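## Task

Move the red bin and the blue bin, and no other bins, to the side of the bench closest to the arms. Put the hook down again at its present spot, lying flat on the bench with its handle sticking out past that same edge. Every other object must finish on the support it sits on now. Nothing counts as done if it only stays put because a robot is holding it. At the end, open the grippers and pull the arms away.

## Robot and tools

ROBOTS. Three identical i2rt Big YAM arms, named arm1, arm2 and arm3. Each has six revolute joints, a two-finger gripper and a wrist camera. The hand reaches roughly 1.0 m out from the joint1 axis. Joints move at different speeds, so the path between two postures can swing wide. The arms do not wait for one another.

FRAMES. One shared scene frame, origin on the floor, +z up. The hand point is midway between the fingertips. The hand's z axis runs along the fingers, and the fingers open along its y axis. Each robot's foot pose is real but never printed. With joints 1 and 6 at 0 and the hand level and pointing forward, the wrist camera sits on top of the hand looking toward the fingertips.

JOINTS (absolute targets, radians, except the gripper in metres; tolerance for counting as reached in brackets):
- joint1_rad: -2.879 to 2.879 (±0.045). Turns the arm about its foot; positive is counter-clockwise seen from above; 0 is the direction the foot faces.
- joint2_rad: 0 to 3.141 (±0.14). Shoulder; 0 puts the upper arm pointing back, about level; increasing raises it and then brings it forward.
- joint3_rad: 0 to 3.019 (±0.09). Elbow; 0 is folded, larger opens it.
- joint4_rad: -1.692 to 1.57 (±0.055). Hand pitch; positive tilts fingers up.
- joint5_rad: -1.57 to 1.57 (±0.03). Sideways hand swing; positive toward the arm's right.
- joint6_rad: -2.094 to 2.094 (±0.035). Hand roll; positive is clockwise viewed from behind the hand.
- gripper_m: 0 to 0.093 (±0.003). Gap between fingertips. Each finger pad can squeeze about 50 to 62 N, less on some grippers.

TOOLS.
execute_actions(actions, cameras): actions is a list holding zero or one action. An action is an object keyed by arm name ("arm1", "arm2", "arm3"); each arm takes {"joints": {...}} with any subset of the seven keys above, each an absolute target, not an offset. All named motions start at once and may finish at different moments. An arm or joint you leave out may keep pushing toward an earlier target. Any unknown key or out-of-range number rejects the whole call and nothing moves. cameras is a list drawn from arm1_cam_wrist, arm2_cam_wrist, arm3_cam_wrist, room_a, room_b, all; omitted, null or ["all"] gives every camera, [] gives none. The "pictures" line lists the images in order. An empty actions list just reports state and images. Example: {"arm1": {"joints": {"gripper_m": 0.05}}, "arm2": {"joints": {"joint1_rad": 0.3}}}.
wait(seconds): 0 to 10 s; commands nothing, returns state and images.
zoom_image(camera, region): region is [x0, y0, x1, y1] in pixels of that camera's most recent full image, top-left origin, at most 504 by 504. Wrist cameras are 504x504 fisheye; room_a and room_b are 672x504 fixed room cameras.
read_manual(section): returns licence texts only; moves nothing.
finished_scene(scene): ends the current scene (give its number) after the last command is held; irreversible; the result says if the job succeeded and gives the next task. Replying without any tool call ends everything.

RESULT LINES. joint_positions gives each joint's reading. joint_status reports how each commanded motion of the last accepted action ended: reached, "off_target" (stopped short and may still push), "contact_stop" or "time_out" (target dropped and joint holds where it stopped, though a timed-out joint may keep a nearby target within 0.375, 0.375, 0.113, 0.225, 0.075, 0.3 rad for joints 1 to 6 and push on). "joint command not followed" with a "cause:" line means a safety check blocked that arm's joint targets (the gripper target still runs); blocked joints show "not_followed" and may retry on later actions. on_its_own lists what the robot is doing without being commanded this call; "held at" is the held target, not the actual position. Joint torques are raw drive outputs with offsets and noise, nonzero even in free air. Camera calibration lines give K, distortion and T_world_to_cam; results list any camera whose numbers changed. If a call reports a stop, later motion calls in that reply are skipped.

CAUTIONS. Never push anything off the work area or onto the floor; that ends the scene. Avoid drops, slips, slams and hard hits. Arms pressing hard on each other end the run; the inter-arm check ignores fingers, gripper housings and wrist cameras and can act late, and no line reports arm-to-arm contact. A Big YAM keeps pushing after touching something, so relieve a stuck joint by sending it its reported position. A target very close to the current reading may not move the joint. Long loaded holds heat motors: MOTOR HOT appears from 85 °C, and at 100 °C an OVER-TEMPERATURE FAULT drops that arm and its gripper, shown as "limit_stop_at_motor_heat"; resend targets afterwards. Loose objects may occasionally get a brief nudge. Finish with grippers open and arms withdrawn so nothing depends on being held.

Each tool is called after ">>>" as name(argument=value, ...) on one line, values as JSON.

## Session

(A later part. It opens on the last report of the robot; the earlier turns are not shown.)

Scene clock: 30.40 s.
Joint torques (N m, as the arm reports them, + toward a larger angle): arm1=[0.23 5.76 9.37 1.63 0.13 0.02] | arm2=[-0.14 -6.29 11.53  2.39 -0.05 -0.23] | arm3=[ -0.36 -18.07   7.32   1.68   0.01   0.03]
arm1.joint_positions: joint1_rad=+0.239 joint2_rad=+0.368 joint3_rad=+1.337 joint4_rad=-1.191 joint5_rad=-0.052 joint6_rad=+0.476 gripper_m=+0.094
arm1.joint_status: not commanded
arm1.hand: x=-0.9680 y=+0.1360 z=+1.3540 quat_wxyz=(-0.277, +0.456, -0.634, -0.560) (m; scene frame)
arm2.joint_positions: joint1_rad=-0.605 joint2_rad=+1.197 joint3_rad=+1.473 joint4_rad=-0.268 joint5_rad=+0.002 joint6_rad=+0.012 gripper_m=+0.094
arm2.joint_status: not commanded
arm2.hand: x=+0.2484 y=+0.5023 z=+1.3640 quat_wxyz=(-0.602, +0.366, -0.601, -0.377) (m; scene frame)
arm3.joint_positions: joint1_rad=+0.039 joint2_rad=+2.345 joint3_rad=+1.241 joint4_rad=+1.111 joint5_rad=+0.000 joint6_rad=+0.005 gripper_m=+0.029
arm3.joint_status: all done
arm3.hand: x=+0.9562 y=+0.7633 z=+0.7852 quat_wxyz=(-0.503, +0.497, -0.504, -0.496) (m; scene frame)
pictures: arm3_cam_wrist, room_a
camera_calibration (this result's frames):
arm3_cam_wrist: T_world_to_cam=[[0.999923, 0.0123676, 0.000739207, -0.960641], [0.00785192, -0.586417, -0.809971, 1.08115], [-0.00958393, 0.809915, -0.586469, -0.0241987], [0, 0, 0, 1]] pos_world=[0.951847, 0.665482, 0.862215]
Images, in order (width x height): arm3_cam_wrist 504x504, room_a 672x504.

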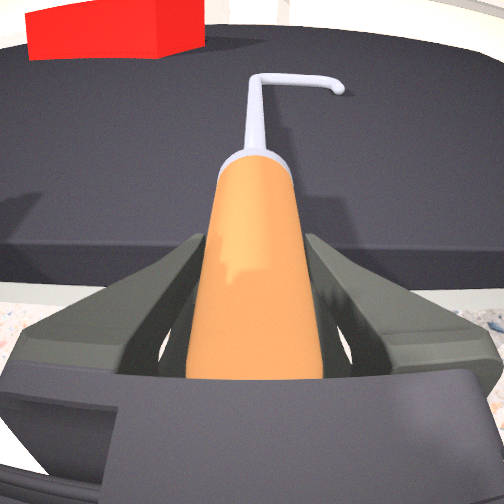

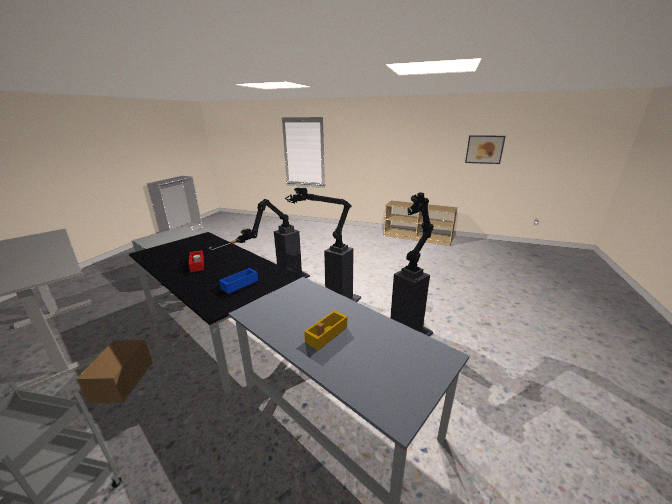

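>>> execute_actions(actions=[{"arm3":{"joints":{"joint2_rad":2.26,"joint4_rad":1.04,"joint6_rad":0.6}}}], cameras=["arm3_cam_wrist"])

>>> execute_actions(actions=[{"arm3":{"joints":{"joint2_rad":2.2,"joint4_rad":0.99,"joint6_rad":1.15}}}], cameras=["arm3_cam_wrist"])

>>> execute_actions(actions=[{"arm3":{"joints":{"joint2_rad":2.17,"joint4_rad":0.96,"joint6_rad":1.6}}}], cameras=["arm3_cam_wrist"])

Scene clock: 32.97 s.
Joint torques (N m, as the arm reports them, + toward a larger angle): arm1=[0.17 5.78 9.37 1.63 0.13 0.02] | arm2=[-0.27 -6.4  11.54  2.37 -0.04 -0.22] | arm3=[ -0.42 -22.09   8.1    1.55  -0.23   0.35]
arm1.joint_positions: joint1_rad=+0.239 joint2_rad=+0.368 joint3_rad=+1.337 joint4_rad=-1.191 joint5_rad=-0.052 joint6_rad=+0.476 gripper_m=+0.094
arm1.joint_status: not commanded
arm1.hand: x=-0.9680 y=+0.1360 z=+1.3540 quat_wxyz=(-0.277, +0.456, -0.634, -0.560) (m; scene frame)
arm2.joint_positions: joint1_rad=-0.605 joint2_rad=+1.197 joint3_rad=+1.473 joint4_rad=-0.268 joint5_rad=+0.002 joint6_rad=+0.012 gripper_m=+0.094
arm2.joint_status: not commanded
arm2.hand: x=+0.2484 y=+0.5023 z=+1.3640 quat_wxyz=(-0.602, +0.366, -0.601, -0.377) (m; scene frame)
arm3.joint_positions: joint1_rad=+0.036 joint2_rad=+2.285 joint3_rad=+1.241 joint4_rad=+1.039 joint5_rad=+0.004 joint6_rad=+0.566 gripper_m=+0.029
arm3.joint_status: all done
arm3.hand: x=+0.9599 y=+0.7696 z=+0.8113 quat_wxyz=(-0.347, +0.338, -0.627, -0.611) (m; scene frame)
pictures: arm3_cam_wrist
camera_calibration (this result's frames):
arm3_cam_wrist: T_world_to_cam=[[0.84723, 0.000136468, -0.531226, -0.376801], [-0.430798, -0.584939, -0.687211, 1.42623], [-0.310829, 0.811077, -0.495519, 0.200468], [0, 0, 0, 1]] pos_world=[0.995964, 0.671713, 0.879289]
Images, in order (width x height): arm3_cam_wrist 504x504.

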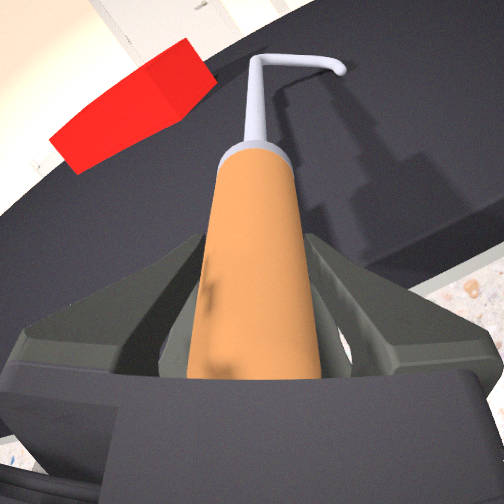

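Scene clock: 34.50 s.
Joint torques (N m, as the arm reports them, + toward a larger angle): arm1=[0.2  5.76 9.37 1.63 0.13 0.02] | arm2=[-0.14 -6.38 11.54  2.4  -0.05 -0.23] | arm3=[  1.19 -20.92   8.35   1.71  -0.31   0.24]
arm1.joint_positions: joint1_rad=+0.239 joint2_rad=+0.368 joint3_rad=+1.337 joint4_rad=-1.191 joint5_rad=-0.052 joint6_rad=+0.476 gripper_m=+0.094
arm1.joint_status: not commanded
arm1.hand: x=-0.9680 y=+0.1360 z=+1.3540 quat_wxyz=(-0.277, +0.456, -0.634, -0.560) (m; scene frame)
arm2.joint_positions: joint1_rad=-0.605 joint2_rad=+1.197 joint3_rad=+1.473 joint4_rad=-0.268 joint5_rad=+0.002 joint6_rad=+0.012 gripper_m=+0.094
arm2.joint_status: not commanded
arm2.hand: x=+0.2484 y=+0.5023 z=+1.3640 quat_wxyz=(-0.602, +0.366, -0.601, -0.377) (m; scene frame)
arm3.joint_positions: joint1_rad=+0.033 joint2_rad=+2.227 joint3_rad=+1.241 joint4_rad=+0.985 joint5_rad=+0.006 joint6_rad=+1.121 gripper_m=+0.029
arm3.joint_status: all done
arm3.hand: x=+0.9625 y=+0.7741 z=+0.8411 quat_wxyz=(-0.169, +0.151, -0.694, -0.683) (m; scene frame)
pictures: arm3_cam_wrist
camera_calibration (this result's frames):
arm3_cam_wrist: T_world_to_cam=[[0.440772, 0.00577098, -0.8976, 0.331837], [-0.737146, -0.568267, -0.365634, 1.46198], [-0.512186, 0.822824, -0.246222, 0.1874], [0, 0, 0, 1]] pos_world=[1.02742, 0.674685, 0.87855]
Images, in order (width x height): arm3_cam_wrist 504x504.

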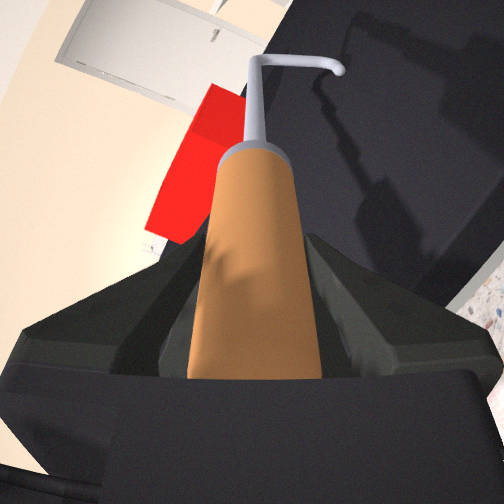

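Scene clock: 35.97 s.
Joint torques (N m, as the arm reports them, + toward a larger angle): arm1=[0.19 5.74 9.37 1.62 0.13 0.02] | arm2=[-0.2  -6.2  11.55  2.39 -0.05 -0.23] | arm3=[  0.34 -22.16   8.66   1.6   -0.29   0.19]
arm1.joint_positions: joint1_rad=+0.239 joint2_rad=+0.368 joint3_rad=+1.337 joint4_rad=-1.191 joint5_rad=-0.052 joint6_rad=+0.476 gripper_m=+0.094
arm1.joint_status: not commanded
arm1.hand: x=-0.9680 y=+0.1360 z=+1.3540 quat_wxyz=(-0.277, +0.456, -0.634, -0.560) (m; scene frame)
arm2.joint_positions: joint1_rad=-0.605 joint2_rad=+1.197 joint3_rad=+1.473 joint4_rad=-0.268 joint5_rad=+0.002 joint6_rad=+0.012 gripper_m=+0.094
arm2.joint_status: not commanded
arm2.hand: x=+0.2484 y=+0.5023 z=+1.3640 quat_wxyz=(-0.602, +0.366, -0.601, -0.377) (m; scene frame)
arm3.joint_positions: joint1_rad=+0.033 joint2_rad=+2.202 joint3_rad=+1.241 joint4_rad=+0.961 joint5_rad=+0.006 joint6_rad=+1.580 gripper_m=+0.029
arm3.joint_status: all done
arm3.hand: x=+0.9624 y=+0.7756 z=+0.8538 quat_wxyz=(-0.009, -0.011, -0.710, -0.704) (m; scene frame)
pictures: arm3_cam_wrist
camera_calibration (this result's frames):
arm3_cam_wrist: T_world_to_cam=[[-0.00255215, 0.017912, -0.999836, 0.847774], [-0.826593, -0.562744, -0.0079716, 1.2438], [-0.562794, 0.826437, 0.0162422, 0.011068], [0, 0, 0, 1]] pos_world=[1.03651, 0.675606, 0.857371]
Images, in order (width x height): arm3_cam_wrist 504x504.

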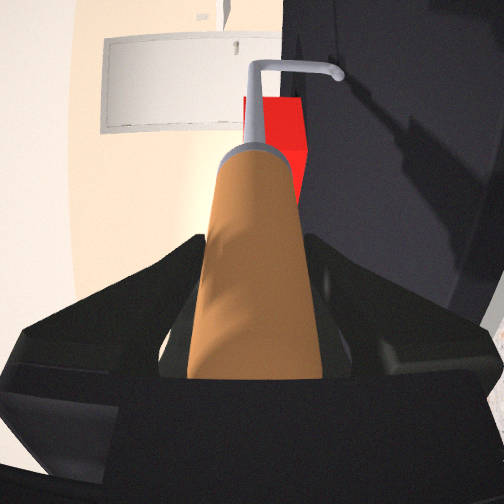

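>>> execute_actions(actions=[{"arm3":{"joints":{"joint1_rad":0.1,"joint2_rad":2.15,"joint3_rad":1.9,"joint4_rad":0.45}}}], cameras=[])

>>> execute_actions(actions=[{"arm3":{"joints":{"joint1_rad":0.16,"joint2_rad":2.45,"joint3_rad":2.55,"joint4_rad":0.05}}}], cameras=[])

>>> execute_actions(actions=[{"arm3":{"joints":{"joint2_rad":2.72,"joint3_rad":2.88,"joint4_rad":-0.06}}}], cameras=["arm3_cam_wrist","arm2_cam_wrist","room_a"])

>>> zoom_image(camera="room_a", region=[160, 210, 260, 280])

Scene clock: 37.93 s.
Joint torques (N m, as the arm reports them, + toward a larger angle): arm1=[0.21 5.74 9.38 1.62 0.13 0.01] | arm2=[-0.16 -6.29 11.52  2.38 -0.04 -0.23] | arm3=[ -0.35 -25.08  15.21   2.64   0.     0.09]
arm1.joint_positions: joint1_rad=+0.239 joint2_rad=+0.368 joint3_rad=+1.337 joint4_rad=-1.191 joint5_rad=-0.052 joint6_rad=+0.476 gripper_m=+0.094
arm1.joint_status: not commanded
arm1.hand: x=-0.9680 y=+0.1360 z=+1.3540 quat_wxyz=(-0.277, +0.456, -0.634, -0.560) (m; scene frame)
arm2.joint_positions: joint1_rad=-0.605 joint2_rad=+1.197 joint3_rad=+1.473 joint4_rad=-0.268 joint5_rad=+0.002 joint6_rad=+0.012 gripper_m=+0.094
arm2.joint_status: not commanded
arm2.hand: x=+0.2484 y=+0.5023 z=+1.3640 quat_wxyz=(-0.602, +0.366, -0.601, -0.377) (m; scene frame)
arm3.joint_positions: joint1_rad=+0.108 joint2_rad=+2.185 joint3_rad=+1.843 joint4_rad=+0.422 joint5_rad=+0.000 joint6_rad=+1.587 gripper_m=+0.029
arm3.joint_status: all done
arm3.hand: x=+0.8953 y=+0.9121 z=+1.0607 quat_wxyz=(+0.024, +0.015, -0.682, -0.731) (m; scene frame)
pictures: none
No camera images: the call's "cameras" was empty. Leave "cameras" out to get every camera's image.

Scene clock: 40.17 s.
Joint torques (N m, as the arm reports them, + toward a larger angle): arm1=[0.2  5.72 9.38 1.62 0.13 0.01] | arm2=[-0.28 -6.31 11.52  2.39 -0.05 -0.23] | arm3=[ -0.39 -28.2   16.35   2.79   0.03   0.12]
arm1.joint_positions: joint1_rad=+0.239 joint2_rad=+0.368 joint3_rad=+1.337 joint4_rad=-1.191 joint5_rad=-0.052 joint6_rad=+0.476 gripper_m=+0.094
arm1.joint_status: not commanded
arm1.hand: x=-0.9680 y=+0.1360 z=+1.3540 quat_wxyz=(-0.277, +0.456, -0.634, -0.560) (m; scene frame)
arm2.joint_positions: joint1_rad=-0.605 joint2_rad=+1.197 joint3_rad=+1.473 joint4_rad=-0.268 joint5_rad=+0.002 joint6_rad=+0.012 gripper_m=+0.094
arm2.joint_status: not commanded
arm2.hand: x=+0.2484 y=+0.5023 z=+1.3640 quat_wxyz=(-0.602, +0.366, -0.601, -0.377) (m; scene frame)
arm3.joint_positions: joint1_rad=+0.164 joint2_rad=+2.483 joint3_rad=+2.490 joint4_rad=+0.015 joint5_rad=-0.001 joint6_rad=+1.588 gripper_m=+0.029
arm3.joint_status: all done
arm3.hand: x=+0.8345 y=+0.9977 z=+1.0845 quat_wxyz=(+0.044, +0.035, -0.702, -0.710) (m; scene frame)
pictures: none
No camera images: the call's "cameras" was empty. Leave "cameras" out to get every camera's image.

Scene clock: 41.60 s.
Joint torques (N m, as the arm reports them, + toward a larger angle): arm1=[0.19 5.76 9.38 1.63 0.13 0.01] | arm2=[-0.22 -6.18 11.55  2.37 -0.04 -0.23] | arm3=[  0.59 -30.07  18.35   2.95   0.03   0.08]
arm1.joint_positions: joint1_rad=+0.239 joint2_rad=+0.368 joint3_rad=+1.337 joint4_rad=-1.191 joint5_rad=-0.052 joint6_rad=+0.476 gripper_m=+0.094
arm1.joint_status: not commanded
arm1.hand: x=-0.9680 y=+0.1360 z=+1.3540 quat_wxyz=(-0.277, +0.456, -0.634, -0.560) (m; scene frame)
arm2.joint_positions: joint1_rad=-0.605 joint2_rad=+1.197 joint3_rad=+1.473 joint4_rad=-0.268 joint5_rad=+0.002 joint6_rad=+0.012 gripper_m=+0.094
arm2.joint_status: not commanded
arm2.hand: x=+0.2484 y=+0.5023 z=+1.3640 quat_wxyz=(-0.602, +0.366, -0.601, -0.377) (m; scene frame)
arm3.joint_positions: joint1_rad=+0.164 joint2_rad=+2.747 joint3_rad=+2.795 joint4_rad=-0.095 joint5_rad=-0.001 joint6_rad=+1.588 gripper_m=+0.029
arm3.joint_status: all done
arm3.hand: x=+0.8313 y=+1.0306 z=+0.9874 quat_wxyz=(+0.042, +0.036, -0.726, -0.685) (m; scene frame)
pictures: arm2_cam_wrist, arm3_cam_wrist, room_a
camera_calibration (this result's frames):
arm2_cam_wrist: T_world_to_cam=[[0.899946, -0.435661, -0.017225, 0.0227182], [-0.26574, -0.516763, -0.813842, 1.43709], [0.345658, 0.736991, -0.580831, 0.456225], [0, 0, 0, 1]] pos_world=[0.203749, 0.416297, 1.43494]
arm3_cam_wrist: T_world_to_cam=[[-0.0093396, -0.0314541, -0.999462, 1.03261], [-0.741325, -0.67056, 0.0280307, 1.28469], [-0.671081, 0.741188, -0.017055, -0.0648557], [0, 0, 0, 1]] pos_world=[0.918495, 0.942013, 0.994939]
Images, in order (width x height): arm2_cam_wrist 504x504, arm3_cam_wrist 504x504, room_a 672x504.

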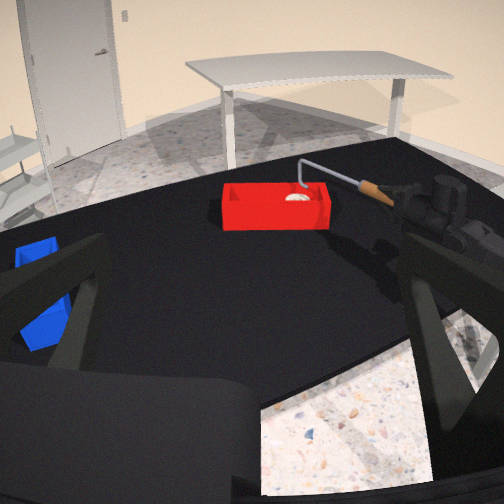

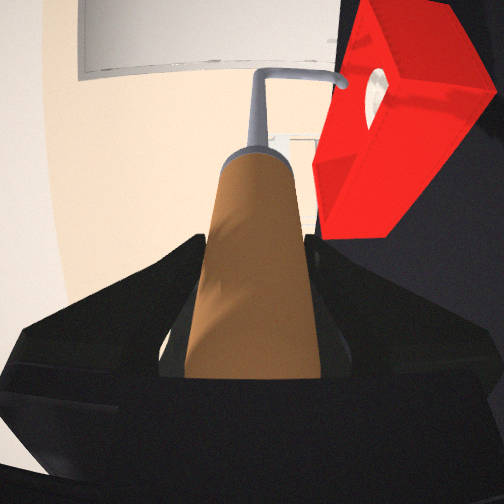

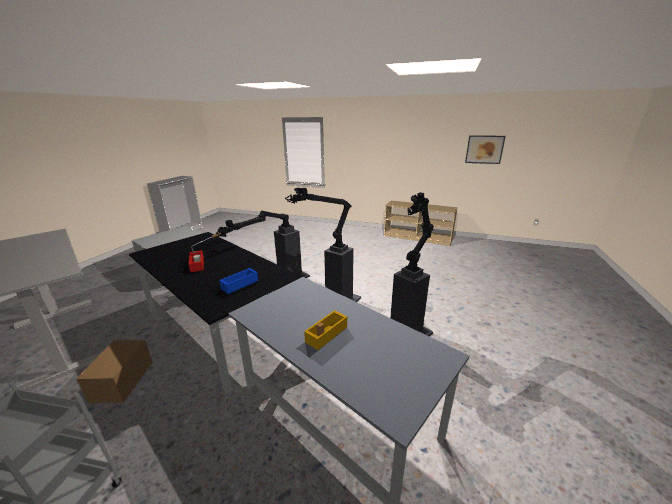

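Region (160, 210, 260, 280) of room_a's 672x504 image, scaled by 5.040, with more detail than that image has; it fills the top 353 rows of this view, and the rest is white.

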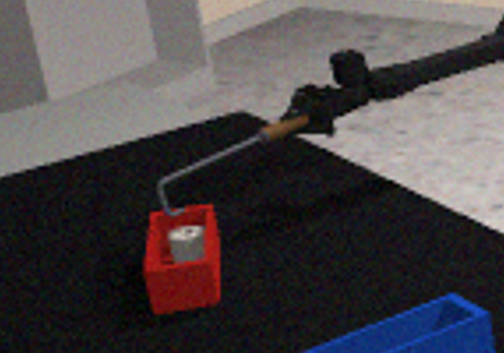

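>>> execute_actions(actions=[{"arm3":{"joints":{"joint1_rad":0.135,"joint2_rad":2.75,"joint3_rad":2.86}}}], cameras=["arm3_cam_wrist","arm2_cam_wrist","room_a"])

>>> zoom_image(camera="room_a", region=[170, 225, 230, 275])

>>> zoom_image(camera="arm2_cam_wrist", region=[210, 140, 410, 250])

Scene clock: 43.23 s.
Joint torques (N m, as the arm reports them, + toward a larger angle): arm1=[0.19 5.77 9.38 1.61 0.13 0.02] | arm2=[-0.13 -6.37 11.54  2.36 -0.05 -0.23] | arm3=[ -0.03 -28.25  16.57   2.82  -0.01   0.06]
arm1.joint_positions: joint1_rad=+0.239 joint2_rad=+0.368 joint3_rad=+1.337 joint4_rad=-1.191 joint5_rad=-0.052 joint6_rad=+0.476 gripper_m=+0.094
arm1.joint_status: not commanded
arm1.hand: x=-0.9680 y=+0.1360 z=+1.3540 quat_wxyz=(-0.277, +0.456, -0.634, -0.560) (m; scene frame)
arm2.joint_positions: joint1_rad=-0.605 joint2_rad=+1.197 joint3_rad=+1.473 joint4_rad=-0.268 joint5_rad=+0.002 joint6_rad=+0.012 gripper_m=+0.094
arm2.joint_status: not commanded
arm2.hand: x=+0.2484 y=+0.5023 z=+1.3640 quat_wxyz=(-0.602, +0.366, -0.601, -0.377) (m; scene frame)
arm3.joint_positions: joint1_rad=+0.139 joint2_rad=+2.747 joint3_rad=+2.795 joint4_rad=-0.095 joint5_rad=-0.001 joint6_rad=+1.588 gripper_m=+0.029
arm3.joint_status: all done
arm3.hand: x=+0.8574 y=+1.0331 z=+0.9875 quat_wxyz=(+0.034, +0.026, -0.726, -0.686) (m; scene frame)
pictures: arm2_cam_wrist, arm3_cam_wrist, room_a
camera_calibration (this result's frames):
arm2_cam_wrist: T_world_to_cam=[[0.899946, -0.435661, -0.017225, 0.0227182], [-0.26574, -0.516763, -0.813842, 1.43709], [0.345658, 0.736991, -0.580831, 0.456225], [0, 0, 0, 1]] pos_world=[0.203749, 0.416297, 1.43494]
arm3_cam_wrist: T_world_to_cam=[[-0.00990453, -0.0310559, -0.999469, 1.03315], [-0.758226, -0.651401, 0.0277544, 1.30069], [-0.651917, 0.758098, -0.0170955, -0.0831032], [0, 0, 0, 1]] pos_world=[0.942269, 0.942353, 0.995078]
Images, in order (width x height): arm2_cam_wrist 504x504, arm3_cam_wrist 504x504, room_a 672x504.

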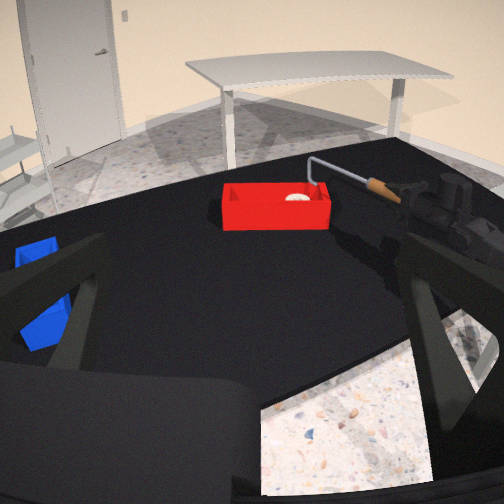

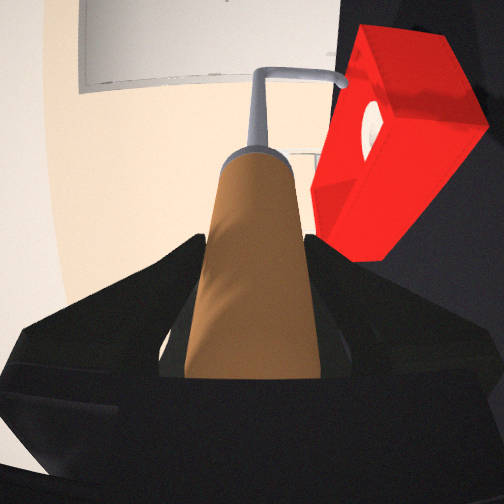

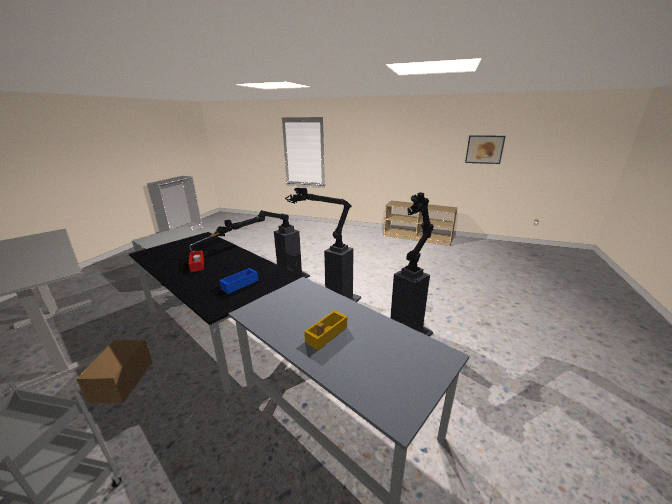

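Region (170, 225, 230, 275) of room_a's 672x504 image, scaled by 8.400, with more detail than that image has.

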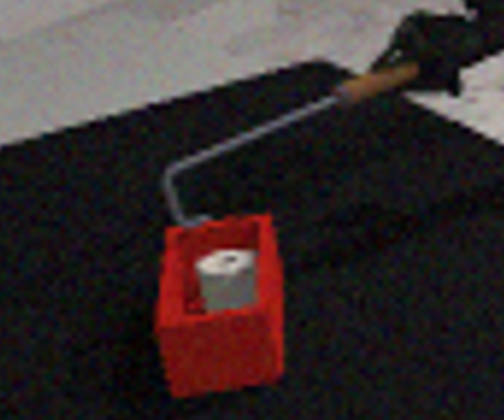

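Region (210, 140, 410, 250) of arm2_cam_wrist's 504x504 image, scaled by 2.520, with more detail than that image has; it fills the top 277 rows of this view, and the rest is white.

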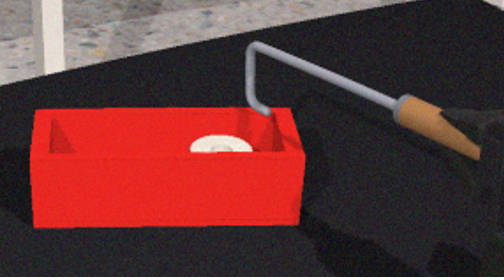

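>>> execute_actions(actions=[{"arm3":{"joints":{"joint1_rad":0.145,"joint4_rad":-0.16}}}], cameras=["arm3_cam_wrist","arm2_cam_wrist"])

>>> zoom_image(camera="arm2_cam_wrist", region=[210, 140, 410, 250])

Scene clock: 45.37 s.
Joint torques (N m, as the arm reports them, + toward a larger angle): arm1=[0.17 5.75 9.37 1.62 0.13 0.01] | arm2=[-0.28 -6.26 11.53  2.39 -0.04 -0.23] | arm3=[  0.46 -28.7   16.78   2.6    0.02   0.04]
arm1.joint_positions: joint1_rad=+0.239 joint2_rad=+0.368 joint3_rad=+1.337 joint4_rad=-1.191 joint5_rad=-0.052 joint6_rad=+0.476 gripper_m=+0.094
arm1.joint_status: not commanded
arm1.hand: x=-0.9680 y=+0.1360 z=+1.3540 quat_wxyz=(-0.277, +0.456, -0.634, -0.560) (m; scene frame)
arm2.joint_positions: joint1_rad=-0.605 joint2_rad=+1.197 joint3_rad=+1.473 joint4_rad=-0.268 joint5_rad=+0.002 joint6_rad=+0.012 gripper_m=+0.094
arm2.joint_status: not commanded
arm2.hand: x=+0.2484 y=+0.5023 z=+1.3640 quat_wxyz=(-0.602, +0.366, -0.601, -0.377) (m; scene frame)
arm3.joint_positions: joint1_rad=+0.139 joint2_rad=+2.750 joint3_rad=+2.795 joint4_rad=-0.187 joint5_rad=-0.001 joint6_rad=+1.588 gripper_m=+0.029
arm3.joint_status: all done
arm3.hand: x=+0.8577 y=+1.0310 z=+0.9619 quat_wxyz=(+0.032, +0.027, -0.758, -0.651) (m; scene frame)
pictures: arm2_cam_wrist, arm3_cam_wrist
camera_calibration (this result's frames):
arm2_cam_wrist: T_world_to_cam=[[0.899946, -0.435661, -0.017225, 0.0227182], [-0.26574, -0.516763, -0.813842, 1.43709], [0.345658, 0.736991, -0.580831, 0.456225], [0, 0, 0, 1]] pos_world=[0.203749, 0.416297, 1.43494]
arm3_cam_wrist: T_world_to_cam=[[-0.00190383, -0.125748, -0.99206, 1.09111], [-0.758994, -0.645746, 0.0833077, 1.24162], [-0.651095, 0.753126, -0.0942126, -0.0031008], [0, 0, 0, 1]] pos_world=[0.942442, 0.941313, 0.978717]
Images, in order (width x height): arm2_cam_wrist 504x504, arm3_cam_wrist 504x504.

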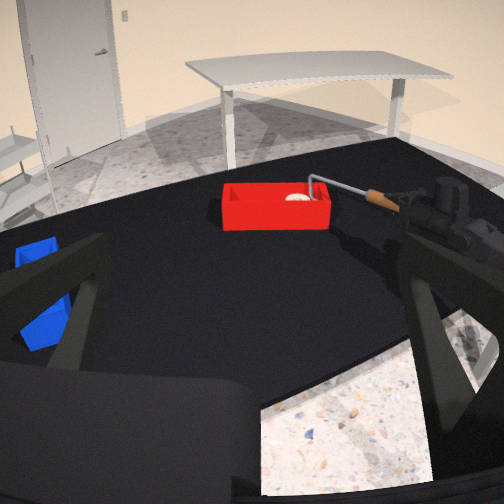

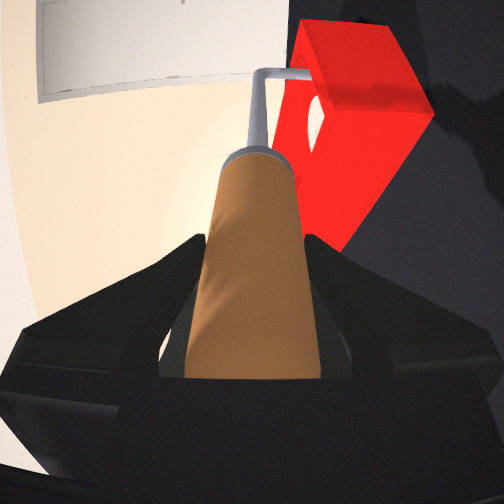

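Region (210, 140, 410, 250) of arm2_cam_wrist's 504x504 image, scaled by 2.520, with more detail than that image has; it fills the top 277 rows of this view, and the rest is white.

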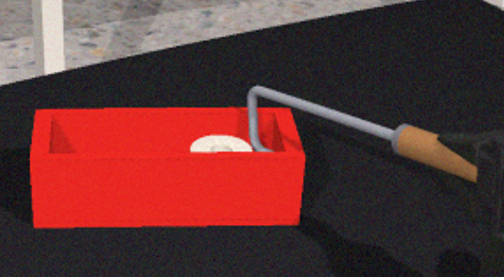

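>>> execute_actions(actions=[{"arm3":{"joints":{"joint2_rad":2.585,"joint3_rad":2.51,"joint4_rad":0.03}}}], cameras=[])

>>> execute_actions(actions=[{"arm3":{"joints":{"joint2_rad":2.415,"joint3_rad":2.185,"joint4_rad":0.185}}}], cameras=["arm3_cam_wrist","arm2_cam_wrist"])

>>> execute_actions(actions=[{"arm3":{"joints":{"joint2_rad":2.145,"joint3_rad":1.67,"joint4_rad":0.42}}}], cameras=["arm3_cam_wrist","arm2_cam_wrist"])

Scene clock: 47.27 s.
Joint torques (N m, as the arm reports them, + toward a larger angle): arm1=[0.22 5.76 9.37 1.63 0.13 0.01] | arm2=[-0.16 -6.28 11.54  2.36 -0.05 -0.23] | arm3=[  1.35 -32.22  12.19   2.7    0.12   0.08]
arm1.joint_positions: joint1_rad=+0.239 joint2_rad=+0.368 joint3_rad=+1.337 joint4_rad=-1.191 joint5_rad=-0.052 joint6_rad=+0.476 gripper_m=+0.094
arm1.joint_status: not commanded
arm1.hand: x=-0.9680 y=+0.1360 z=+1.3540 quat_wxyz=(-0.277, +0.456, -0.634, -0.560) (m; scene frame)
arm2.joint_positions: joint1_rad=-0.605 joint2_rad=+1.197 joint3_rad=+1.473 joint4_rad=-0.268 joint5_rad=+0.002 joint6_rad=+0.012 gripper_m=+0.094
arm2.joint_status: not commanded
arm2.hand: x=+0.2484 y=+0.5023 z=+1.3640 quat_wxyz=(-0.602, +0.366, -0.601, -0.377) (m; scene frame)
arm3.joint_positions: joint1_rad=+0.139 joint2_rad=+2.652 joint3_rad=+2.496 joint4_rad=+0.003 joint5_rad=-0.003 joint6_rad=+1.591 gripper_m=+0.029
arm3.joint_status: all done
arm3.hand: x=+0.8581 y=+1.0161 z=+0.9197 quat_wxyz=(+0.033, +0.028, -0.762, -0.647) (m; scene frame)
pictures: none
No camera images: the call's "cameras" was empty. Leave "cameras" out to get every camera's image.

Scene clock: 48.37 s.
Joint torques (N m, as the arm reports them, + toward a larger angle): arm1=[0.19 5.73 9.37 1.63 0.13 0.02] | arm2=[-0.21 -6.32 11.53  2.38 -0.05 -0.23] | arm3=[  0.38 -30.01  12.57   3.18   0.07   0.06]
arm1.joint_positions: joint1_rad=+0.239 joint2_rad=+0.368 joint3_rad=+1.337 joint4_rad=-1.191 joint5_rad=-0.052 joint6_rad=+0.476 gripper_m=+0.094
arm1.joint_status: not commanded
arm1.hand: x=-0.9680 y=+0.1360 z=+1.3540 quat_wxyz=(-0.277, +0.456, -0.634, -0.560) (m; scene frame)
arm2.joint_positions: joint1_rad=-0.605 joint2_rad=+1.197 joint3_rad=+1.473 joint4_rad=-0.268 joint5_rad=+0.002 joint6_rad=+0.012 gripper_m=+0.094
arm2.joint_status: not commanded
arm2.hand: x=+0.2484 y=+0.5023 z=+1.3640 quat_wxyz=(-0.602, +0.366, -0.601, -0.377) (m; scene frame)
arm3.joint_positions: joint1_rad=+0.141 joint2_rad=+2.473 joint3_rad=+2.163 joint4_rad=+0.145 joint5_rad=-0.003 joint6_rad=+1.591 gripper_m=+0.029
arm3.joint_status: all done
arm3.hand: x=+0.8604 y=+0.9753 z=+0.9227 quat_wxyz=(+0.034, +0.028, -0.766, -0.642) (m; scene frame)
pictures: arm2_cam_wrist, arm3_cam_wrist
camera_calibration (this result's frames):
arm2_cam_wrist: T_world_to_cam=[[0.899946, -0.435661, -0.017225, 0.0227182], [-0.26574, -0.516763, -0.813842, 1.43709], [0.345658, 0.736991, -0.580831, 0.456225], [0, 0, 0, 1]] pos_world=[0.203749, 0.416297, 1.43494]
arm3_cam_wrist: T_world_to_cam=[[-0.00242006, -0.149, -0.988834, 1.06537], [-0.756568, -0.64634, 0.0992441, 1.19473], [-0.653911, 0.74836, -0.111165, 0.0596346], [0, 0, 0, 1]] pos_world=[0.94547, 0.886316, 0.941529]
Images, in order (width x height): arm2_cam_wrist 504x504, arm3_cam_wrist 504x504.

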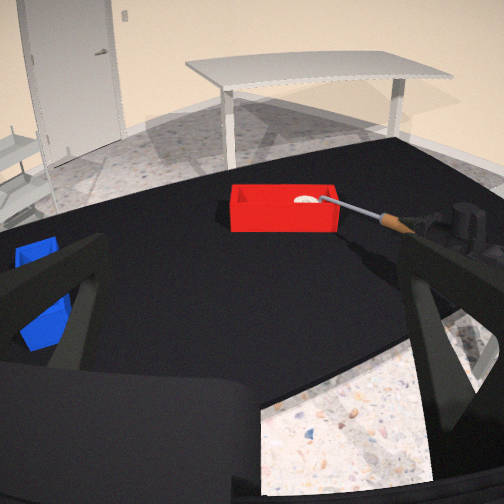

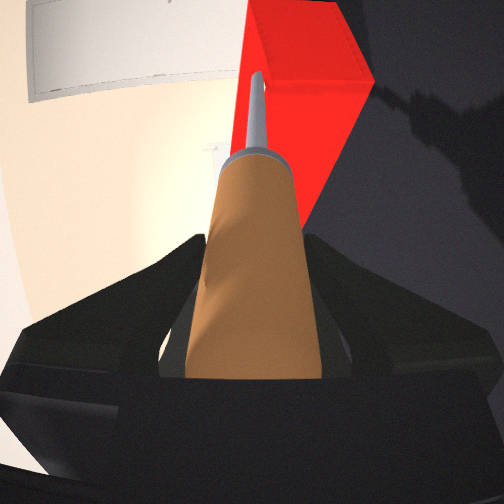

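Scene clock: 49.70 s.
Joint torques (N m, as the arm reports them, + toward a larger angle): arm1=[0.18 5.72 9.38 1.62 0.13 0.02] | arm2=[-0.24 -6.38 11.53  2.39 -0.05 -0.23] | arm3=[  0.78 -23.71  12.05   2.42   0.14   0.12]
arm1.joint_positions: joint1_rad=+0.239 joint2_rad=+0.368 joint3_rad=+1.337 joint4_rad=-1.191 joint5_rad=-0.052 joint6_rad=+0.476 gripper_m=+0.094
arm1.joint_status: not commanded
arm1.hand: x=-0.9680 y=+0.1360 z=+1.3540 quat_wxyz=(-0.277, +0.456, -0.634, -0.560) (m; scene frame)
arm2.joint_positions: joint1_rad=-0.605 joint2_rad=+1.197 joint3_rad=+1.473 joint4_rad=-0.268 joint5_rad=+0.002 joint6_rad=+0.012 gripper_m=+0.094
arm2.joint_status: not commanded
arm2.hand: x=+0.2484 y=+0.5023 z=+1.3640 quat_wxyz=(-0.602, +0.366, -0.601, -0.377) (m; scene frame)
arm3.joint_positions: joint1_rad=+0.141 joint2_rad=+2.169 joint3_rad=+1.640 joint4_rad=+0.393 joint5_rad=-0.003 joint6_rad=+1.591 gripper_m=+0.029
arm3.joint_status: all done
arm3.hand: x=+0.8691 y=+0.8731 z=+0.9482 quat_wxyz=(+0.034, +0.028, -0.756, -0.653) (m; scene frame)
pictures: arm2_cam_wrist, arm3_cam_wrist
camera_calibration (this result's frames):
arm2_cam_wrist: T_world_to_cam=[[0.899946, -0.435661, -0.017225, 0.0227182], [-0.26574, -0.516763, -0.813842, 1.43709], [0.345658, 0.736991, -0.580831, 0.456225], [0, 0, 0, 1]] pos_world=[0.203749, 0.416297, 1.43494]
arm3_cam_wrist: T_world_to_cam=[[-0.00494963, -0.119628, -0.992806, 1.0557], [-0.756235, -0.649143, 0.0819883, 1.1513], [-0.654281, 0.751201, -0.0872537, 0.11981], [0, 0, 0, 1]] pos_world=[0.954267, 0.783646, 0.964166]
Images, in order (width x height): arm2_cam_wrist 504x504, arm3_cam_wrist 504x504.

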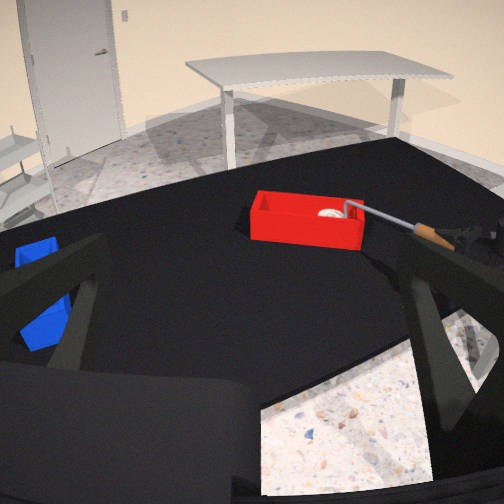

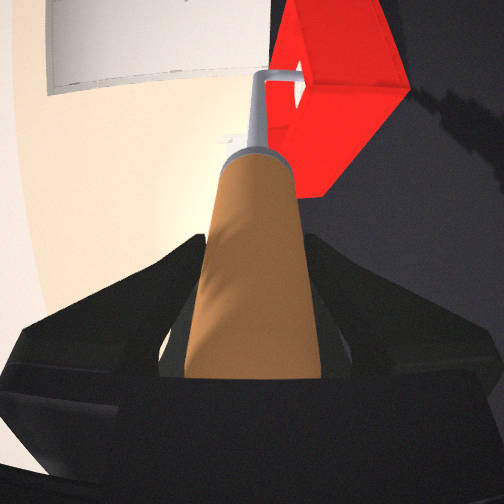

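Good; continue slightly lower.

>>> execute_actions(actions=[{"arm3":{"joints":{"joint2_rad":1.955,"joint3_rad":1.29,"joint4_rad":0.60}}}], cameras=[])

>>> execute_actions(actions=[{"arm3":{"joints":{"joint2_rad":1.77,"joint3_rad":0.965,"joint4_rad":0.73}},"arm2":{"joints":{"joint1_rad":-0.75,"joint4_rad":-0.5}}}], cameras=["arm3_cam_wrist","arm2_cam_wrist","room_a"])

Scene clock: 51.10 s.
Joint torques (N m, as the arm reports them, + toward a larger angle): arm1=[0.17 5.76 9.38 1.63 0.13 0.02] | arm2=[-0.19 -6.29 11.55  2.4  -0.05 -0.23] | arm3=[  1.49 -21.8   10.62   2.9    0.16   0.08]
arm1.joint_positions: joint1_rad=+0.239 joint2_rad=+0.368 joint3_rad=+1.337 joint4_rad=-1.191 joint5_rad=-0.052 joint6_rad=+0.476 gripper_m=+0.094
arm1.joint_status: not commanded
arm1.hand: x=-0.9680 y=+0.1360 z=+1.3540 quat_wxyz=(-0.277, +0.456, -0.634, -0.560) (m; scene frame)
arm2.joint_positions: joint1_rad=-0.605 joint2_rad=+1.197 joint3_rad=+1.473 joint4_rad=-0.268 joint5_rad=+0.002 joint6_rad=+0.012 gripper_m=+0.094
arm2.joint_status: not commanded
arm2.hand: x=+0.2484 y=+0.5023 z=+1.3640 quat_wxyz=(-0.602, +0.366, -0.601, -0.377) (m; scene frame)
arm3.joint_positions: joint1_rad=+0.141 joint2_rad=+1.995 joint3_rad=+1.267 joint4_rad=+0.562 joint5_rad=-0.003 joint6_rad=+1.591 gripper_m=+0.029
arm3.joint_status: all done
arm3.hand: x=+0.8777 y=+0.7760 z=+0.9232 quat_wxyz=(+0.033, +0.028, -0.766, -0.642) (m; scene frame)
pictures: none
No camera images: the call's "cameras" was empty. Leave "cameras" out to get every camera's image.

Scene clock: 52.13 s.
Joint torques (N m, as the arm reports them, + toward a larger angle): arm1=[0.22 5.76 9.37 1.62 0.13 0.02] | arm2=[-0.05 -6.28 11.6   1.41 -0.04 -0.22] | arm3=[  1.09 -17.76   9.55   3.     0.13   0.09]
arm1.joint_positions: joint1_rad=+0.239 joint2_rad=+0.368 joint3_rad=+1.337 joint4_rad=-1.191 joint5_rad=-0.052 joint6_rad=+0.476 gripper_m=+0.094
arm1.joint_status: not commanded
arm1.hand: x=-0.9680 y=+0.1360 z=+1.3540 quat_wxyz=(-0.277, +0.456, -0.634, -0.560) (m; scene frame)
arm2.joint_positions: joint1_rad=-0.756 joint2_rad=+1.197 joint3_rad=+1.473 joint4_rad=-0.494 joint5_rad=+0.002 joint6_rad=+0.012 gripper_m=+0.094
arm2.joint_status: all done
arm2.hand: x=+0.3176 y=+0.4541 z=+1.3090 quat_wxyz=(-0.555, +0.354, -0.694, -0.291) (m; scene frame)
arm3.joint_positions: joint1_rad=+0.141 joint2_rad=+1.806 joint3_rad=+0.946 joint4_rad=+0.687 joint5_rad=-0.003 joint6_rad=+1.591 gripper_m=+0.029
arm3.joint_status: all done
arm3.hand: x=+0.8864 y=+0.6765 z=+0.9216 quat_wxyz=(+0.033, +0.028, -0.768, -0.638) (m; scene frame)
pictures: arm2_cam_wrist, arm3_cam_wrist, room_a
camera_calibration (this result's frames):
arm2_cam_wrist: T_world_to_cam=[[0.821687, -0.569597, -0.0197517, 0.0274569], [-0.437007, -0.607412, -0.663382, 1.28442], [0.365863, 0.553724, -0.74802, 0.731529], [0, 0, 0, 1]] pos_world=[0.271102, 0.390749, 1.3998]
arm3_cam_wrist: T_world_to_cam=[[-0.0017, -0.157254, -0.987557, 1.02355], [-0.756919, -0.645175, 0.104038, 1.01651], [-0.653507, 0.747677, -0.117932, 0.306466], [0, 0, 0, 1]] pos_world=[0.97143, 0.587644, 0.941202]
Images, in order (width x height): arm2_cam_wrist 504x504, arm3_cam_wrist 504x504, room_a 672x504.

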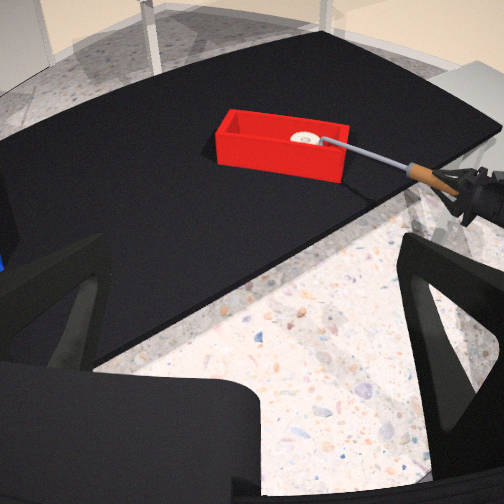

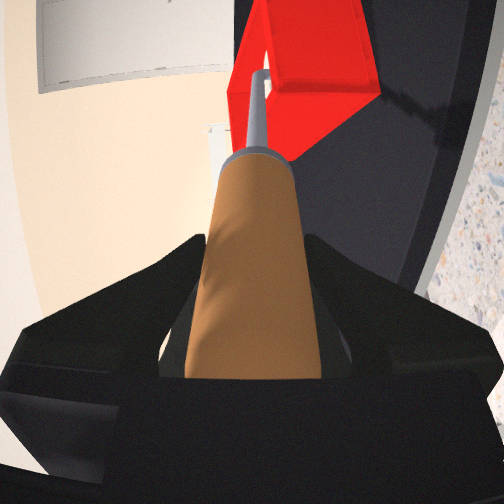

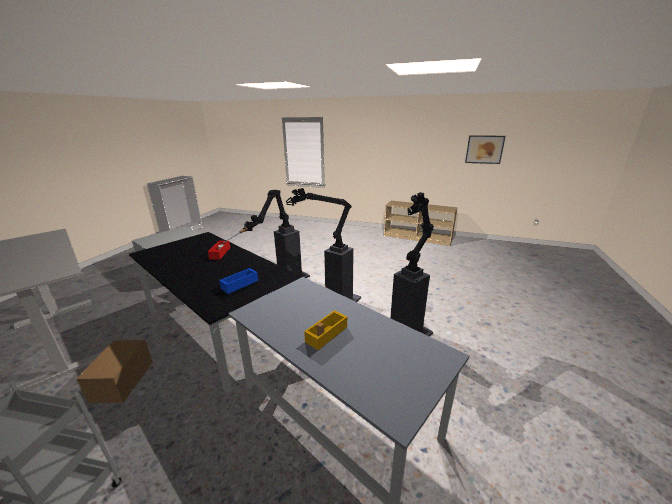

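>>> execute_actions(actions=[{"arm3":{"joints":{"joint1_rad":0.26,"joint2_rad":1.72,"joint3_rad":0.865,"joint4_rad":0.79}}}], cameras=["arm3_cam_wrist","arm2_cam_wrist"])

Scene clock: 53.63 s.
Joint torques (N m, as the arm reports them, + toward a larger angle): arm1=[0.18 5.76 9.37 1.62 0.13 0.02] | arm2=[-0.14 -6.38 11.55  1.4  -0.05 -0.23] | arm3=[  0.07 -17.73   8.83   3.08   0.18   0.11]
arm1.joint_positions: joint1_rad=+0.239 joint2_rad=+0.368 joint3_rad=+1.337 joint4_rad=-1.191 joint5_rad=-0.052 joint6_rad=+0.476 gripper_m=+0.094
arm1.joint_status: not commanded
arm1.hand: x=-0.9680 y=+0.1360 z=+1.3540 quat_wxyz=(-0.277, +0.456, -0.634, -0.560) (m; scene frame)
arm2.joint_positions: joint1_rad=-0.756 joint2_rad=+1.197 joint3_rad=+1.473 joint4_rad=-0.494 joint5_rad=+0.002 joint6_rad=+0.012 gripper_m=+0.094
arm2.joint_status: not commanded
arm2.hand: x=+0.3176 y=+0.4541 z=+1.3090 quat_wxyz=(-0.555, +0.354, -0.694, -0.291) (m; scene frame)
arm3.joint_positions: joint1_rad=+0.269 joint2_rad=+1.767 joint3_rad=+0.847 joint4_rad=+0.750 joint5_rad=-0.004 joint6_rad=+1.591 gripper_m=+0.029
arm3.joint_status: all done
arm3.hand: x=+0.8081 y=+0.6328 z=+0.9142 quat_wxyz=(+0.075, +0.077, -0.764, -0.636) (m; scene frame)
pictures: arm2_cam_wrist, arm3_cam_wrist
camera_calibration (this result's frames):
arm2_cam_wrist: T_world_to_cam=[[0.821687, -0.569597, -0.0197517, 0.0274569], [-0.437007, -0.607412, -0.663382, 1.28442], [0.365863, 0.553724, -0.74802, 0.731529], [0, 0, 0, 1]] pos_world=[0.271102, 0.390749, 1.3998]
arm3_cam_wrist: T_world_to_cam=[[0.0163674, -0.152625, -0.988149, 0.992293], [-0.666597, -0.738269, 0.102988, 0.916743], [-0.745238, 0.657011, -0.113823, 0.414768], [0, 0, 0, 1]] pos_world=[0.903958, 0.555745, 0.933329]
Images, in order (width x height): arm2_cam_wrist 504x504, arm3_cam_wrist 504x504.

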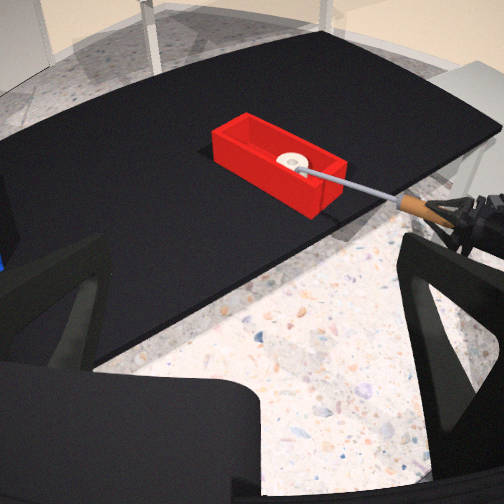

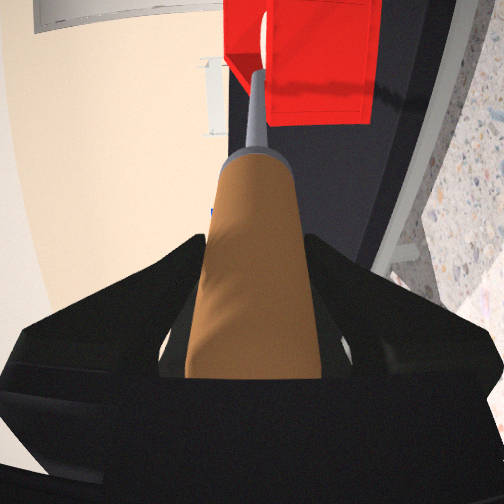

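>>> execute_actions(actions=[{"arm3":{"joints":{"joint1_rad":0.28,"joint2_rad":1.625,"joint3_rad":0.732,"joint4_rad":0.83}}}], cameras=["arm2_cam_wrist"])

Scene clock: 54.77 s.
Joint torques (N m, as the arm reports them, + toward a larger angle): arm1=[0.22 5.77 9.38 1.61 0.13 0.01] | arm2=[-0.21 -6.27 11.54  1.39 -0.04 -0.23] | arm3=[  0.6  -15.86   9.02   3.45   0.05   0.11]
arm1.joint_positions: joint1_rad=+0.239 joint2_rad=+0.368 joint3_rad=+1.337 joint4_rad=-1.191 joint5_rad=-0.052 joint6_rad=+0.476 gripper_m=+0.094
arm1.joint_status: not commanded
arm1.hand: x=-0.9680 y=+0.1360 z=+1.3540 quat_wxyz=(-0.277, +0.456, -0.634, -0.560) (m; scene frame)
arm2.joint_positions: joint1_rad=-0.756 joint2_rad=+1.197 joint3_rad=+1.473 joint4_rad=-0.494 joint5_rad=+0.002 joint6_rad=+0.012 gripper_m=+0.094
arm2.joint_status: not commanded
arm2.hand: x=+0.3176 y=+0.4541 z=+1.3090 quat_wxyz=(-0.555, +0.354, -0.694, -0.291) (m; scene frame)
arm3.joint_positions: joint1_rad=+0.269 joint2_rad=+1.668 joint3_rad=+0.709 joint4_rad=+0.781 joint5_rad=-0.001 joint6_rad=+1.591 gripper_m=+0.029
arm3.joint_status: all done
arm3.hand: x=+0.8190 y=+0.5856 z=+0.9162 quat_wxyz=(+0.074, +0.076, -0.766, -0.634) (m; scene frame)
pictures: arm2_cam_wrist
camera_calibration (this result's frames):
arm2_cam_wrist: T_world_to_cam=[[0.821687, -0.569597, -0.0197517, 0.0274569], [-0.437007, -0.607412, -0.663382, 1.28442], [0.365863, 0.553724, -0.74802, 0.731529], [0, 0, 0, 1]] pos_world=[0.271102, 0.390749, 1.3998]
Images, in order (width x height): arm2_cam_wrist 504x504.

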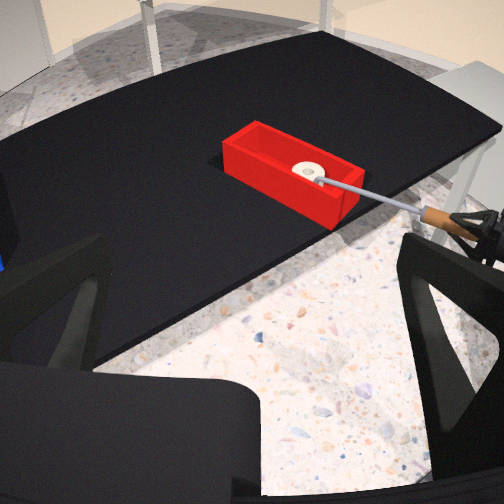

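>>> execute_actions(actions=[{"arm3":{"joints":{"joint4_rad":1.1}},"arm2":{"joints":{"joint1_rad":0.45,"joint2_rad":0.8,"joint5_rad":0.9}}}], cameras=["arm3_cam_wrist"])

>>> execute_actions(actions=[{"arm3":{"joints":{"joint1_rad":0.79,"joint2_rad":2.0,"joint3_rad":1.4,"joint4_rad":0.75,"joint5_rad":0.736}}}], cameras=["room_b"])

>>> execute_actions(actions=[{"arm3":{"joints":{"joint2_rad":2.46,"joint3_rad":2.07,"joint4_rad":0.48}}}], cameras=["arm3_cam_wrist","room_b"])

Scene clock: 57.53 s.
Joint torques (N m, as the arm reports them, + toward a larger angle): arm1=[0.18 5.77 9.38 1.62 0.13 0.02] | arm2=[-0.36  0.09  8.44  1.32  0.11 -0.24] | arm3=[  0.87 -15.48   9.28   3.24   0.01   0.12]
arm1.joint_positions: joint1_rad=+0.239 joint2_rad=+0.368 joint3_rad=+1.337 joint4_rad=-1.191 joint5_rad=-0.052 joint6_rad=+0.476 gripper_m=+0.094
arm1.joint_status: not commanded
arm1.hand: x=-0.9680 y=+0.1360 z=+1.3540 quat_wxyz=(-0.277, +0.456, -0.634, -0.560) (m; scene frame)
arm2.joint_positions: joint1_rad=+0.448 joint2_rad=+0.803 joint3_rad=+1.491 joint4_rad=-0.500 joint5_rad=+0.895 joint6_rad=+0.011 gripper_m=+0.094
arm2.joint_status: all done
arm2.hand: x=-0.0474 y=+0.3097 z=+1.4762 quat_wxyz=(-0.568, +0.347, -0.566, -0.486) (m; scene frame)
arm3.joint_positions: joint1_rad=+0.270 joint2_rad=+1.668 joint3_rad=+0.706 joint4_rad=+1.050 joint5_rad=-0.001 joint6_rad=+1.591 gripper_m=+0.029
arm3.joint_status: all done
arm3.hand: x=+0.8177 y=+0.5881 z=+0.9806 quat_wxyz=(+0.085, +0.068, -0.675, -0.729) (m; scene frame)
pictures: arm3_cam_wrist
camera_calibration (this result's frames):
arm3_cam_wrist: T_world_to_cam=[[-0.0384939, 0.0985419, -0.994388, 0.95416], [-0.666329, -0.744115, -0.0479459, 1.03451], [-0.744663, 0.660744, 0.0943052, 0.252205], [0, 0, 0, 1]] pos_world=[0.913859, 0.509124, 0.974621]
Images, in order (width x height): arm3_cam_wrist 504x504.

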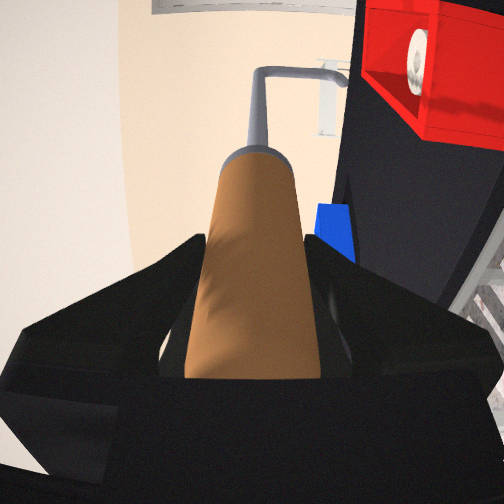

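Scene clock: 59.23 s.
Joint torques (N m, as the arm reports them, + toward a larger angle): arm1=[0.21 5.74 9.38 1.62 0.13 0.01] | arm2=[-0.37  0.21  8.31  1.31  0.12 -0.23] | arm3=[  0.72 -22.07  12.44   2.47  -0.07   0.06]
arm1.joint_positions: joint1_rad=+0.239 joint2_rad=+0.368 joint3_rad=+1.337 joint4_rad=-1.191 joint5_rad=-0.052 joint6_rad=+0.476 gripper_m=+0.094
arm1.joint_status: not commanded
arm1.hand: x=-0.9680 y=+0.1360 z=+1.3540 quat_wxyz=(-0.277, +0.456, -0.634, -0.560) (m; scene frame)
arm2.joint_positions: joint1_rad=+0.448 joint2_rad=+0.803 joint3_rad=+1.491 joint4_rad=-0.500 joint5_rad=+0.895 joint6_rad=+0.011 gripper_m=+0.094
arm2.joint_status: not commanded
arm2.hand: x=-0.0474 y=+0.3097 z=+1.4762 quat_wxyz=(-0.568, +0.347, -0.566, -0.486) (m; scene frame)
arm3.joint_positions: joint1_rad=+0.785 joint2_rad=+2.036 joint3_rad=+1.356 joint4_rad=+0.718 joint5_rad=+0.737 joint6_rad=+1.591 gripper_m=+0.029
arm3.joint_status: all done
arm3.hand: x=+0.5286 y=+0.6482 z=+0.9748 quat_wxyz=(+0.012, -0.016, -0.700, -0.714) (m; scene frame)
pictures: room_b
Images, in order (width x height): room_b 672x504.

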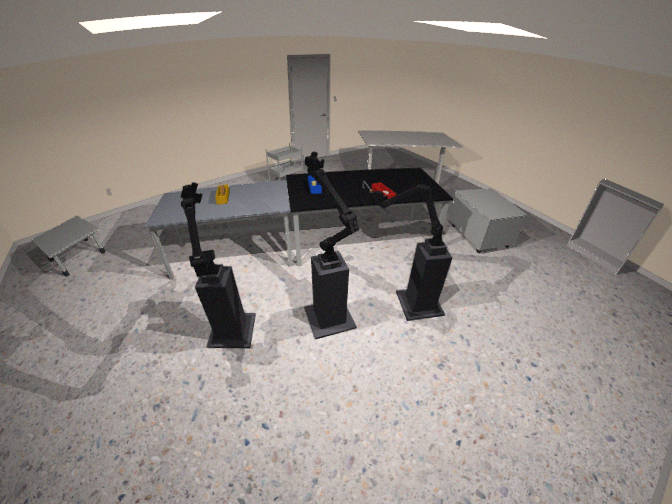

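Scene clock: 60.73 s.
Joint torques (N m, as the arm reports them, + toward a larger angle): arm1=[0.17 5.73 9.37 1.63 0.13 0.02] | arm2=[-0.38  0.14  8.34  1.32  0.11 -0.23] | arm3=[  1.15 -25.16  15.28   2.27   0.06   0.07]
arm1.joint_positions: joint1_rad=+0.239 joint2_rad=+0.368 joint3_rad=+1.337 joint4_rad=-1.191 joint5_rad=-0.052 joint6_rad=+0.476 gripper_m=+0.094
arm1.joint_status: not commanded
arm1.hand: x=-0.9680 y=+0.1360 z=+1.3540 quat_wxyz=(-0.277, +0.456, -0.634, -0.560) (m; scene frame)
arm2.joint_positions: joint1_rad=+0.448 joint2_rad=+0.803 joint3_rad=+1.491 joint4_rad=-0.500 joint5_rad=+0.895 joint6_rad=+0.011 gripper_m=+0.094
arm2.joint_status: not commanded
arm2.hand: x=-0.0474 y=+0.3097 z=+1.4762 quat_wxyz=(-0.568, +0.347, -0.566, -0.486) (m; scene frame)
arm3.joint_positions: joint1_rad=+0.789 joint2_rad=+2.462 joint3_rad=+2.008 joint4_rad=+0.459 joint5_rad=+0.735 joint6_rad=+1.592 gripper_m=+0.029
arm3.joint_status: all done
arm3.hand: x=+0.4238 y=+0.7595 z=+0.9161 quat_wxyz=(+0.006, -0.006, -0.709, -0.705) (m; scene frame)
pictures: arm3_cam_wrist, room_b
camera_calibration (this result's frames):
arm3_cam_wrist: T_world_to_cam=[[-0.0179417, 0.0203963, -0.999631, 0.913468], [-0.811146, -0.584838, 0.00262578, 0.790562], [-0.584568, 0.810894, 0.0270374, -0.268577], [0, 0, 0, 1]] pos_world=[0.500649, 0.661506, 0.918317]
Images, in order (width x height): arm3_cam_wrist 504x504, room_b 672x504.

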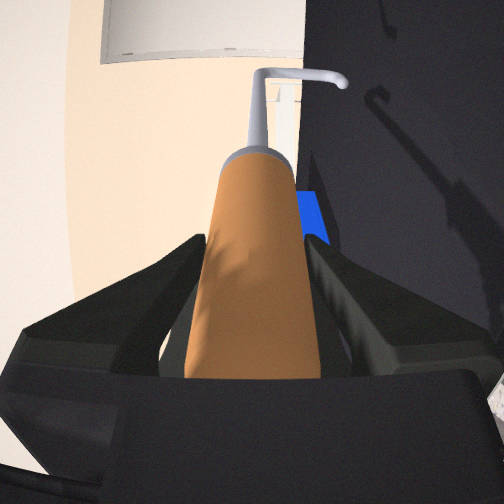

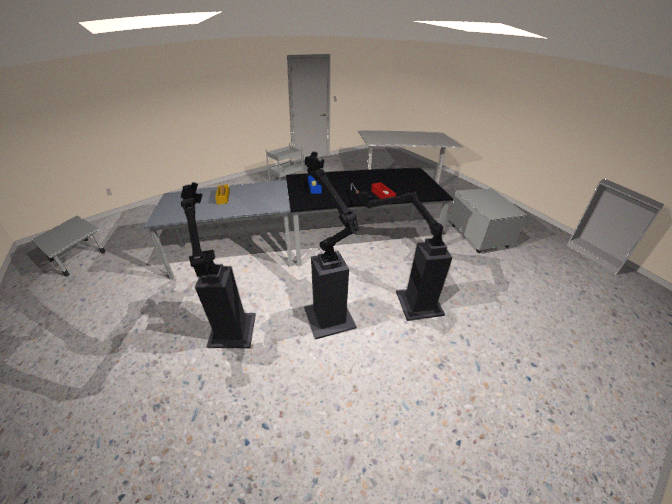

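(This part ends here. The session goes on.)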